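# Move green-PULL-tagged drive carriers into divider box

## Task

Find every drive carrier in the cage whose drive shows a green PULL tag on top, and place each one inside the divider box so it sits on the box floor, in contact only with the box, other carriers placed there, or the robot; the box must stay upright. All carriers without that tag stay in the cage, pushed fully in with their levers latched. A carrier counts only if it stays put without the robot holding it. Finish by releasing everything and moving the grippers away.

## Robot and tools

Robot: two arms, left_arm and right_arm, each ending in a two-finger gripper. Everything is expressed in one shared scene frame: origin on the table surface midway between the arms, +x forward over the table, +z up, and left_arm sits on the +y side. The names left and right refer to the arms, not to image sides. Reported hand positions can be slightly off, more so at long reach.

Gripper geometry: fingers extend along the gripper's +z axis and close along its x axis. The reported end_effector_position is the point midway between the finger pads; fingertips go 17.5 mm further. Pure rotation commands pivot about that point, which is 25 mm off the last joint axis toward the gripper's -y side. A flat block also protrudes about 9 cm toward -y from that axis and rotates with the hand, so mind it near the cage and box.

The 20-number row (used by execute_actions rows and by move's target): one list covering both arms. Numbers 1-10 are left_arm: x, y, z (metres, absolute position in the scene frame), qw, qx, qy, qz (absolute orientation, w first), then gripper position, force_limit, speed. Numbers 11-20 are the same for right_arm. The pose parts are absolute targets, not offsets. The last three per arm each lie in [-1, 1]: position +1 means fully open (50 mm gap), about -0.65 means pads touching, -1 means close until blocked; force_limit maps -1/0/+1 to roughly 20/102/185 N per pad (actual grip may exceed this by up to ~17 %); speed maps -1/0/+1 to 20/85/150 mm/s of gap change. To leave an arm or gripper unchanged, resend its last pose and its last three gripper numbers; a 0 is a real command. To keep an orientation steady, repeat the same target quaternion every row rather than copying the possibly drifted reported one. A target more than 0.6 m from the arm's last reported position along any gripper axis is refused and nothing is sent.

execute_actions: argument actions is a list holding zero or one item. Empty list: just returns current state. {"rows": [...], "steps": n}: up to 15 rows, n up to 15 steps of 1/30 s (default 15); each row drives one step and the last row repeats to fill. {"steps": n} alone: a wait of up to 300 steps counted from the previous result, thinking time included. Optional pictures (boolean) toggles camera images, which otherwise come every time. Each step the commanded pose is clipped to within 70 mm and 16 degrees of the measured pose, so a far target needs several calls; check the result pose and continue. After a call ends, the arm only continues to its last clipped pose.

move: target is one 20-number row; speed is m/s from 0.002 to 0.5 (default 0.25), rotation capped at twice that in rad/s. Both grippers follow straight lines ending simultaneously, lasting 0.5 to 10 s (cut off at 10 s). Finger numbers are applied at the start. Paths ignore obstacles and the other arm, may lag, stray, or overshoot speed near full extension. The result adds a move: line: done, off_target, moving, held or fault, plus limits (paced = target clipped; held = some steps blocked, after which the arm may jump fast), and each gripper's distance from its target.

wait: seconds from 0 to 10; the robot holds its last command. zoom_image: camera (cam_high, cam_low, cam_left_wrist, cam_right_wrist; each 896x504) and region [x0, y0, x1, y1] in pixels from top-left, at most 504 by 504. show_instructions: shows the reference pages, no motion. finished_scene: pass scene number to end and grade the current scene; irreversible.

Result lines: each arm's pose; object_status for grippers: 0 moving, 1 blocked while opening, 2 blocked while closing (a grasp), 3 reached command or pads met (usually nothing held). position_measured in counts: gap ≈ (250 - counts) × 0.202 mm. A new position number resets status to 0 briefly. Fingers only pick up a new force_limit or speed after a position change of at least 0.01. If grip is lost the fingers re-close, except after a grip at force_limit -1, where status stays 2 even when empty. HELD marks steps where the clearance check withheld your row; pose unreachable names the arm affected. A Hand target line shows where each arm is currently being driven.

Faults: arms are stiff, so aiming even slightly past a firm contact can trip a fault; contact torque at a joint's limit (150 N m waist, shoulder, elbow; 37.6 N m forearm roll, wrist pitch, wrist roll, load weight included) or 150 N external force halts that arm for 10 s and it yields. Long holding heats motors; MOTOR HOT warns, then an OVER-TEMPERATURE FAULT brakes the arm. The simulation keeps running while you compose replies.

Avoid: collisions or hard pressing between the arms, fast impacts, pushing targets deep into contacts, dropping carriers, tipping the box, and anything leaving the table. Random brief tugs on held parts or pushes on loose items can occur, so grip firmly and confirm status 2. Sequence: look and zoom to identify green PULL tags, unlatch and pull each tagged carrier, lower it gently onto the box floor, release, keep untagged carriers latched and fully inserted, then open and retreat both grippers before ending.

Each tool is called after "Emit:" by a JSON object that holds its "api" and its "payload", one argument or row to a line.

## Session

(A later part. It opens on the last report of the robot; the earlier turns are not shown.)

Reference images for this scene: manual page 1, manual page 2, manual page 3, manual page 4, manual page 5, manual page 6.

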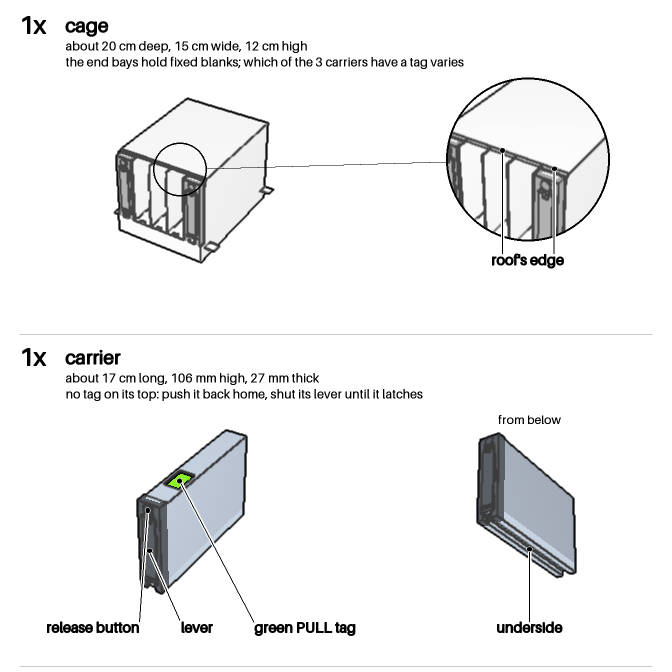

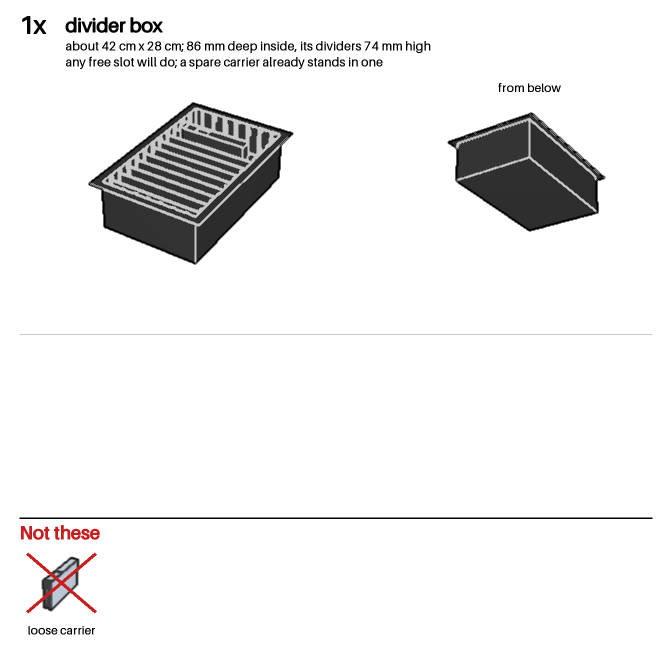

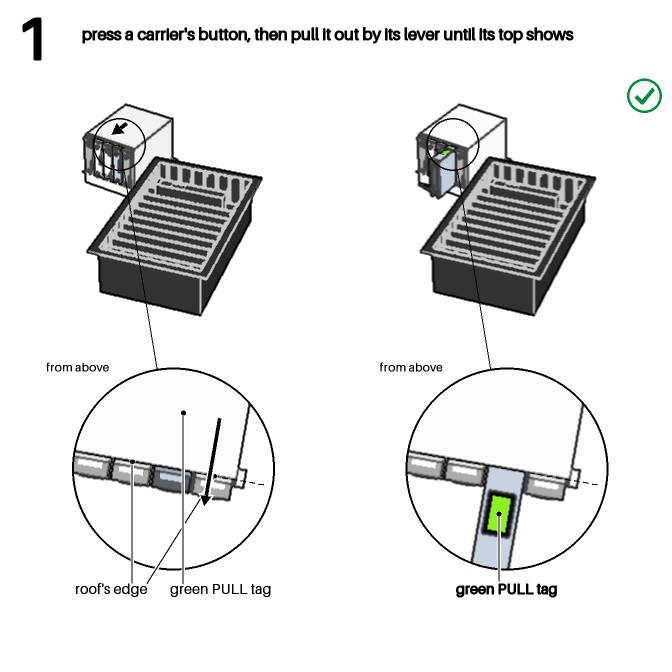

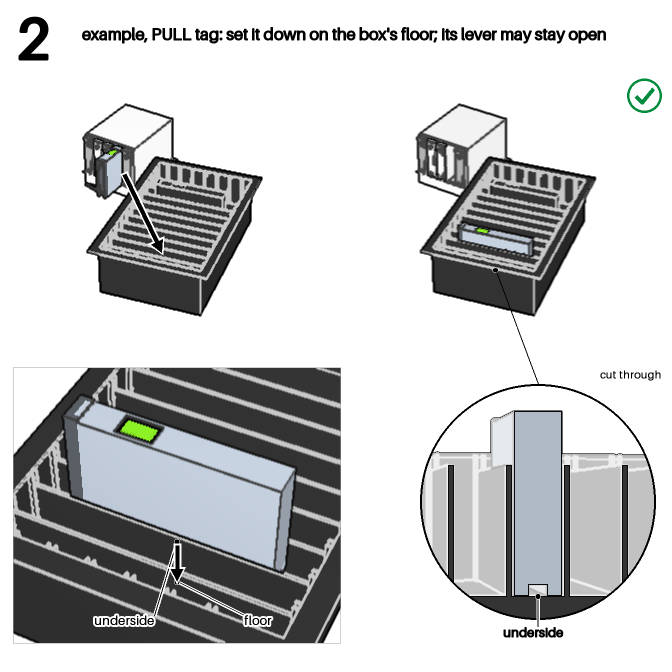

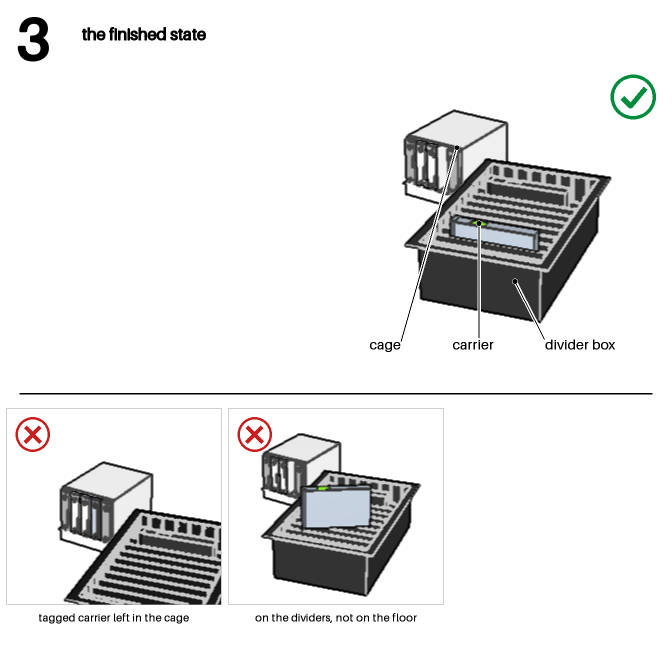

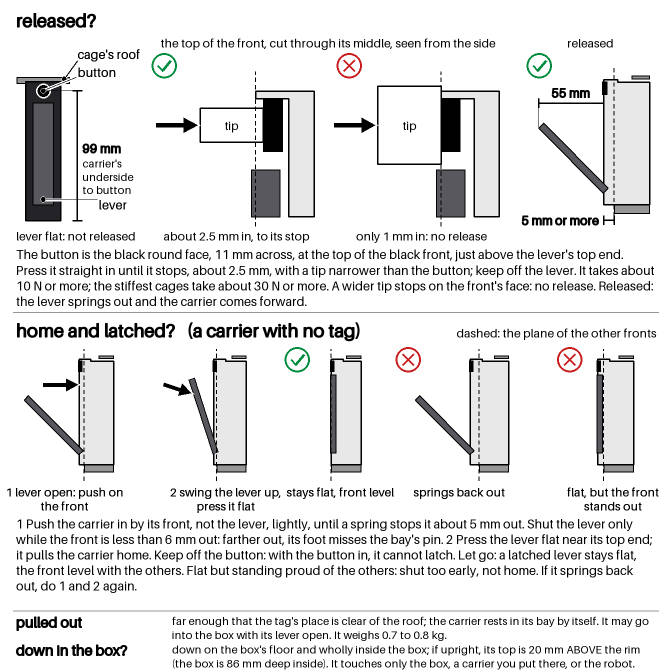

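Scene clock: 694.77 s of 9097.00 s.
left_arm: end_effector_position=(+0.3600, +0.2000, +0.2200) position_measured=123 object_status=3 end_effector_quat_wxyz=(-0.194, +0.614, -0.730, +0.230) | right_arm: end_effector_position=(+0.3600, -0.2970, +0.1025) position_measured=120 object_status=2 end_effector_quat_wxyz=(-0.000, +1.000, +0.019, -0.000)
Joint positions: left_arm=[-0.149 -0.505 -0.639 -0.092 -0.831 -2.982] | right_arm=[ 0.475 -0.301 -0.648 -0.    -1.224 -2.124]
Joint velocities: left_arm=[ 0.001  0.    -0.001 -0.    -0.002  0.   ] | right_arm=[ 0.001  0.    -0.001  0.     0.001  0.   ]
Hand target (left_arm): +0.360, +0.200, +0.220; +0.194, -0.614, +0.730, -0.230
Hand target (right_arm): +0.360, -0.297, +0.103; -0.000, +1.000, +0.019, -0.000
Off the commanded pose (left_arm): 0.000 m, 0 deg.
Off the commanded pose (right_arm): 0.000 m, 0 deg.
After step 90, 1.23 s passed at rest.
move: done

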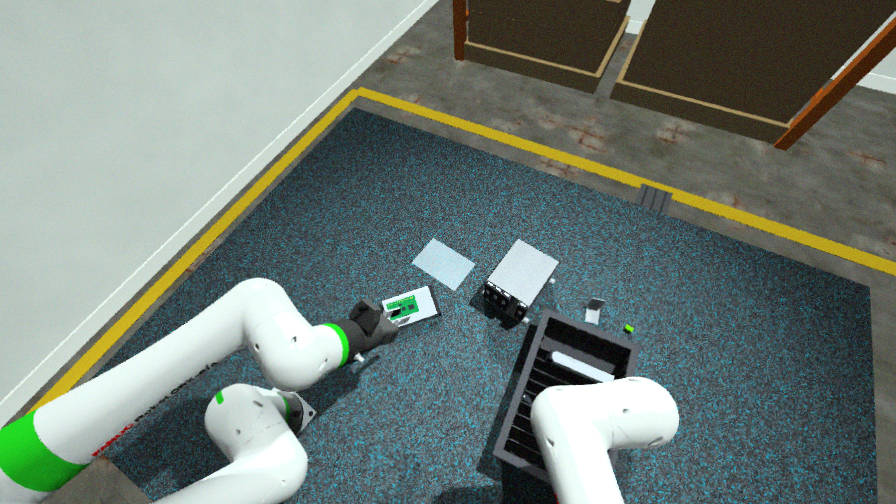

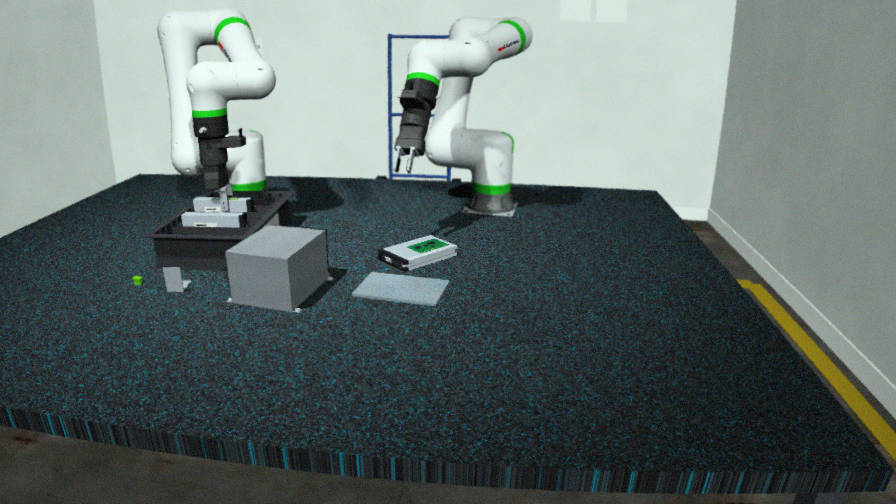

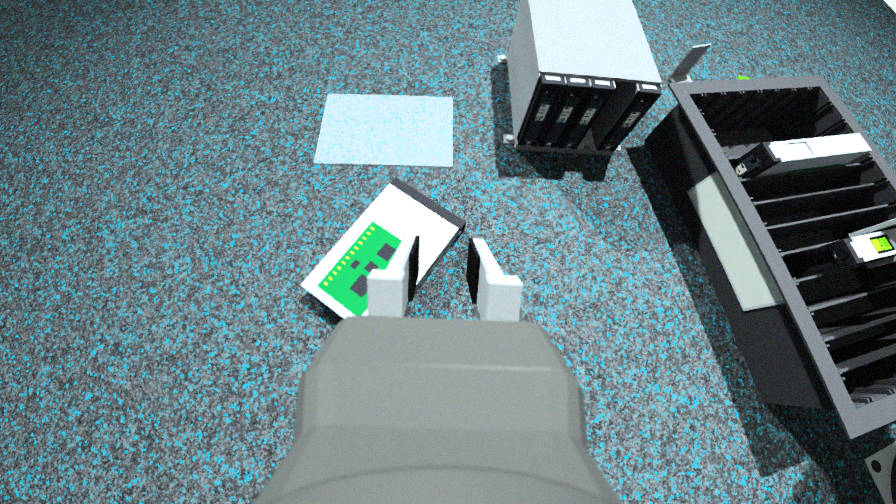

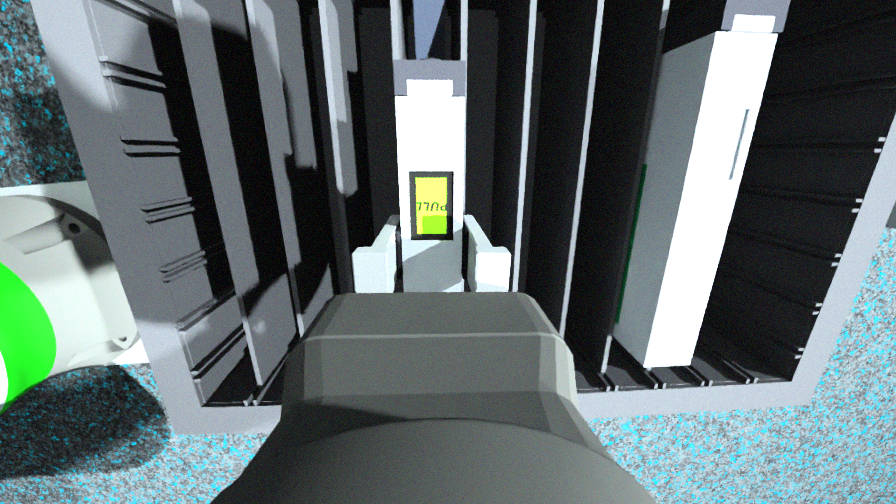

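Emit:
{"api": "move", "payload": {
  "target": [0.36,0.20,0.22,0.1938,-0.6145,0.7298,-0.2301,0.2,-0.25,0.5, 0.360,-0.297,0.1012,0,0.9998,0.0192,0,-1,-0.4,0.3],
  "speed": 0.003
}}

Emit:
{"api": "move", "payload": {
  "target": [0.36,0.20,0.22,0.1938,-0.6145,0.7298,-0.2301,0.2,-0.25,0.5, 0.360,-0.297,0.1012,0,0.9998,0.0192,0,0.3,-0.4,-0.2],
  "speed": 0.01
}}

Emit:
{"api": "move", "payload": {
  "target": [0.36,0.20,0.22,0.1938,-0.6145,0.7298,-0.2301,0.2,-0.25,0.5, 0.360,-0.297,0.20,0,0.9998,0.0192,0,0.3,-0.4,-0.2],
  "speed": 0.08
}}

Emit:
{"api": "zoom_image", "payload": {
  "camera": "cam_low",
  "region": [130,130,330,290]
}}

Emit:
{"api": "zoom_image", "payload": {
  "camera": "cam_right_wrist",
  "region": [230,0,730,340]
}}

Scene clock: 700.77 s of 9097.00 s.
left_arm: end_effector_position=(+0.3600, +0.2000, +0.2200) position_measured=123 object_status=3 end_effector_quat_wxyz=(-0.194, +0.614, -0.730, +0.230) | right_arm: end_effector_position=(+0.3600, -0.2970, +0.1012) position_measured=120 object_status=2 end_effector_quat_wxyz=(-0.000, +1.000, +0.019, -0.000)
Joint positions: left_arm=[-0.149 -0.505 -0.639 -0.092 -0.831 -2.982] | right_arm=[ 0.475 -0.3   -0.65  -0.    -1.221 -2.124]
Joint velocities: left_arm=[ 0.002  0.    -0.001 -0.    -0.     0.001] | right_arm=[ 0.     0.    -0.    -0.     0.001  0.   ]
Hand target (left_arm): +0.360, +0.200, +0.220; +0.194, -0.614, +0.730, -0.230
Hand target (right_arm): +0.360, -0.297, +0.101; -0.000, +1.000, +0.019, -0.000
Off the commanded pose (left_arm): 0.000 m, 0 deg.
Off the commanded pose (right_arm): 0.000 m, 0 deg.
After step 90, 2.30 s passed at rest.
move: done

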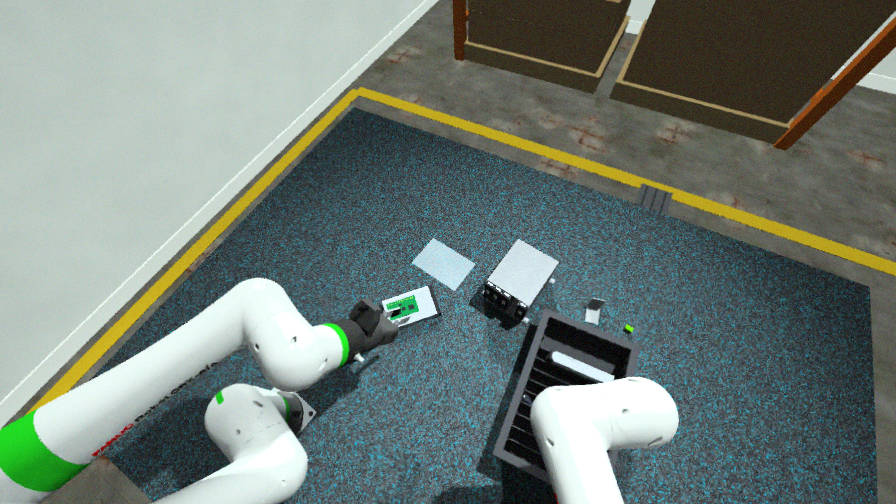

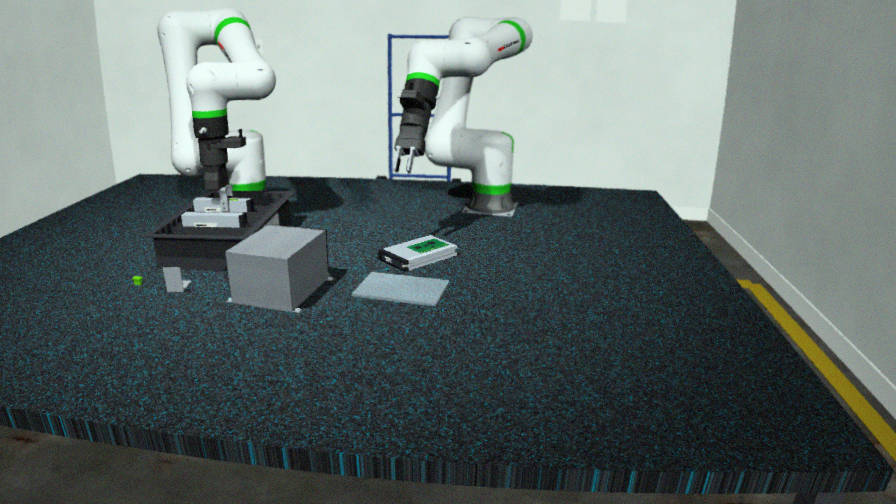

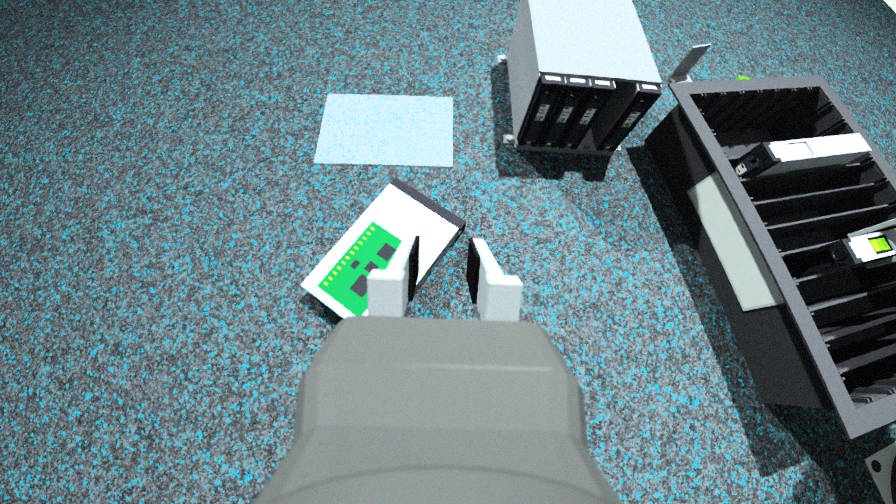

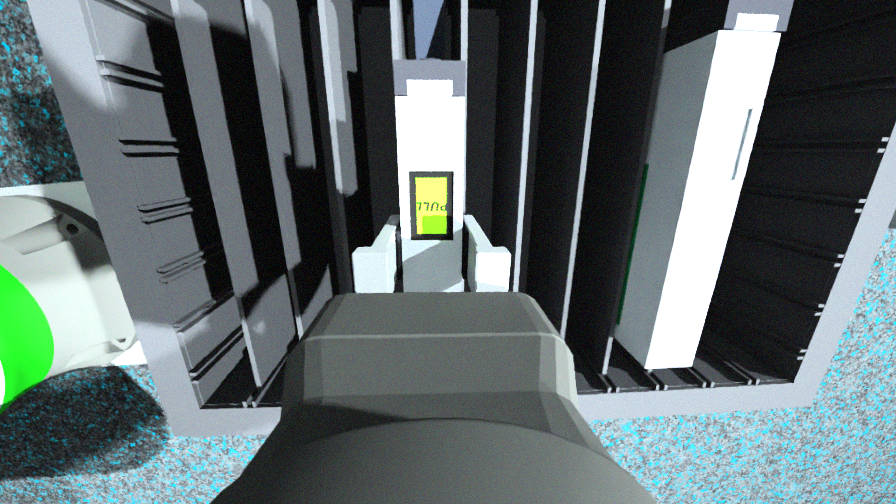

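Scene clock: 701.47 s of 9097.00 s.
left_arm: end_effector_position=(+0.3600, +0.2000, +0.2200) position_measured=123 object_status=3 end_effector_quat_wxyz=(-0.194, +0.614, -0.730, +0.230) | right_arm: end_effector_position=(+0.3600, -0.2970, +0.1012) position_measured=107 object_status=3 end_effector_quat_wxyz=(+0.000, +1.000, +0.019, -0.000)
Joint positions: left_arm=[-0.149 -0.505 -0.639 -0.092 -0.831 -2.982] | right_arm=[ 0.475 -0.3   -0.65  -0.    -1.221 -2.124]
Joint velocities: left_arm=[-0.001 -0.     0.     0.002 -0.001 -0.   ] | right_arm=[ 0.001 -0.    -0.    -0.     0.    -0.   ]
Hand target (left_arm): +0.360, +0.200, +0.220; +0.194, -0.614, +0.730, -0.230
Hand target (right_arm): +0.360, -0.297, +0.101; +0.000, +1.000, +0.019, +0.000
Off the commanded pose (left_arm): 0.000 m, 0 deg.
Off the commanded pose (right_arm): 0.000 m, 0 deg.
move: done

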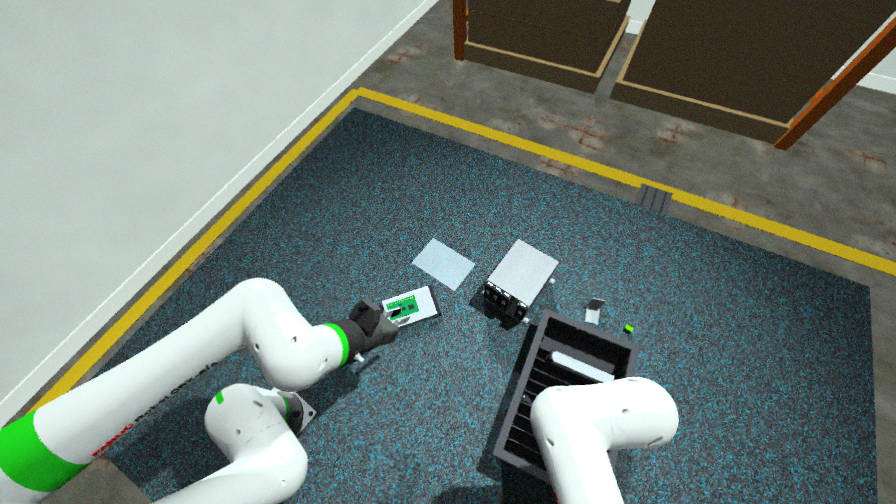

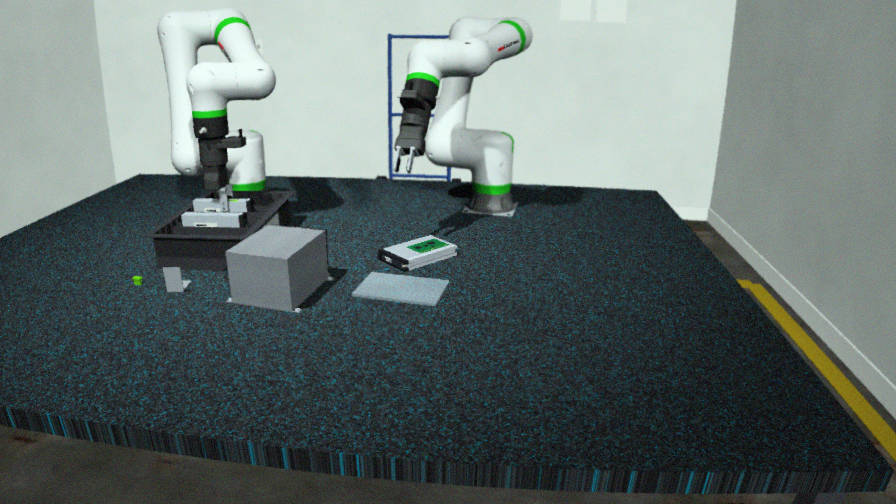

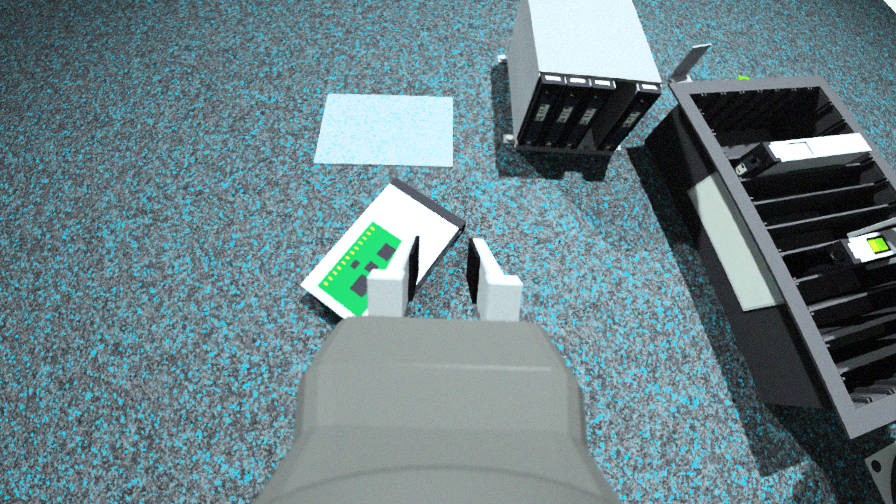

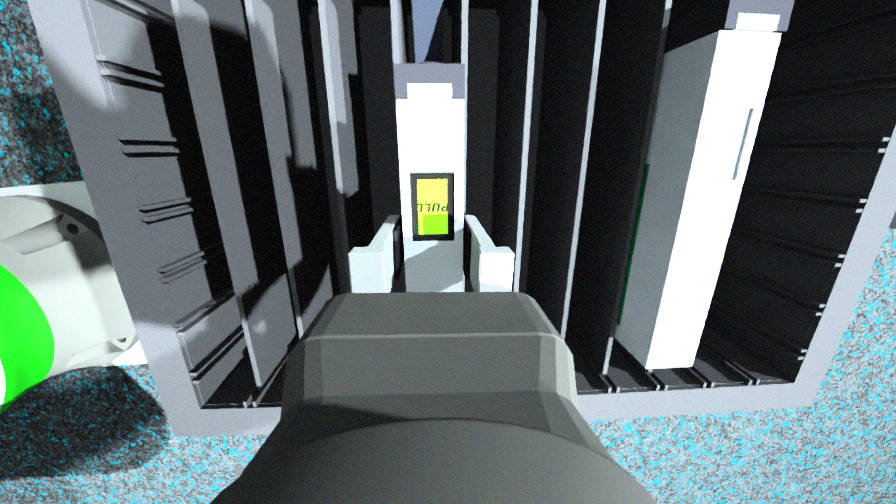

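Scene clock: 703.10 s of 9097.00 s.
left_arm: end_effector_position=(+0.3600, +0.2000, +0.2200) position_measured=123 object_status=3 end_effector_quat_wxyz=(-0.194, +0.614, -0.730, +0.230) | right_arm: end_effector_position=(+0.3601, -0.2970, +0.1999) position_measured=107 object_status=3 end_effector_quat_wxyz=(+0.000, +1.000, +0.019, +0.000)
Joint positions: left_arm=[-0.149 -0.505 -0.639 -0.092 -0.831 -2.982] | right_arm=[ 0.475 -0.362 -0.456  0.    -1.476 -2.124]
Joint velocities: left_arm=[ 0.     0.     0.    -0.    -0.001  0.   ] | right_arm=[ 0.001 -0.001  0.002 -0.001 -0.002  0.   ]
Hand target (left_arm): +0.360, +0.200, +0.220; +0.194, -0.614, +0.730, -0.230
Hand target (right_arm): +0.360, -0.297, +0.200; +0.000, +1.000, +0.019, +0.000
Off the commanded pose (left_arm): 0.000 m, 0 deg.
Off the commanded pose (right_arm): 0.000 m, 0 deg.
move: done

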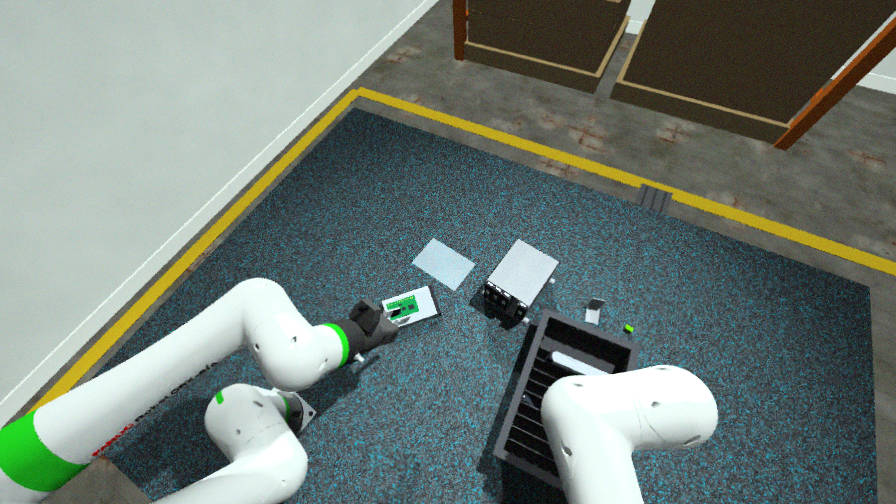

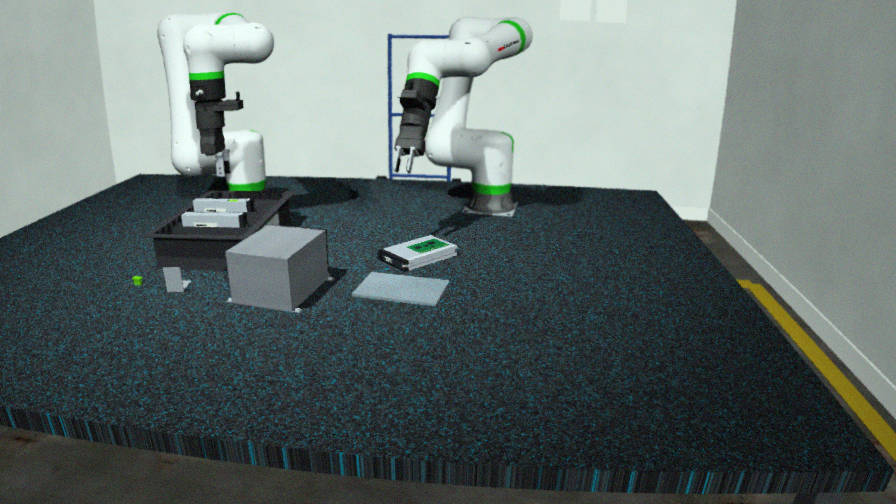

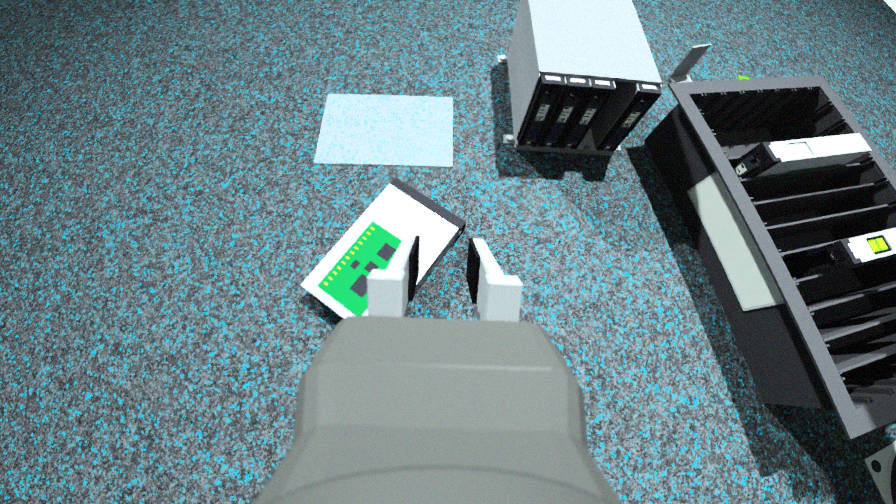

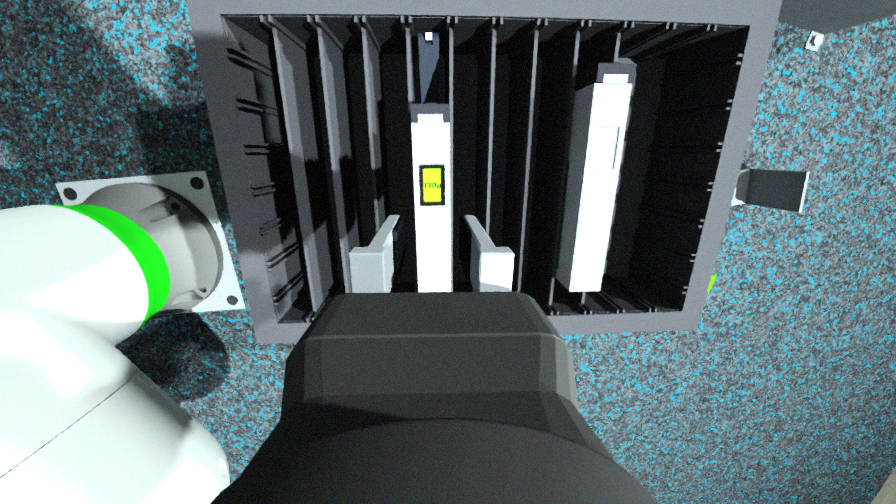

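Region (130, 130, 330, 290) of cam_low's 896x504 image, scaled by 2.520, with more detail than that image has; it fills the top 403 rows of this view, and the rest is white.

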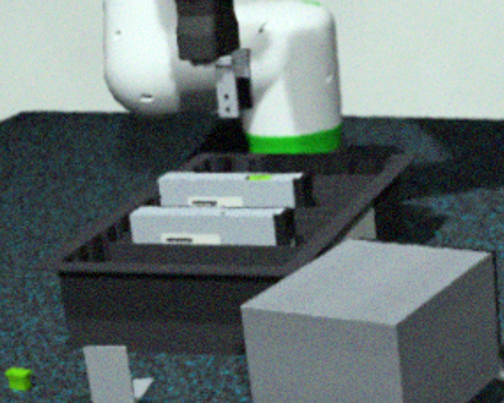

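Region (230, 0, 730, 340) of cam_right_wrist's 896x504 image, scaled by 1.008, with more detail than that image has; it fills the top 343 rows of this view, and the rest is white.

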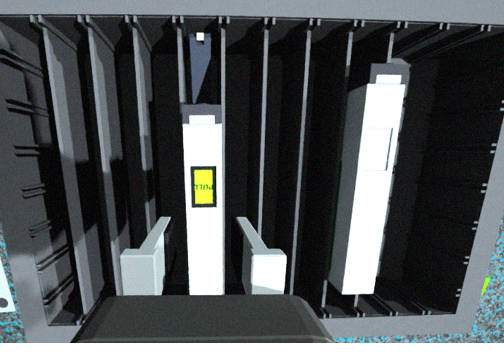

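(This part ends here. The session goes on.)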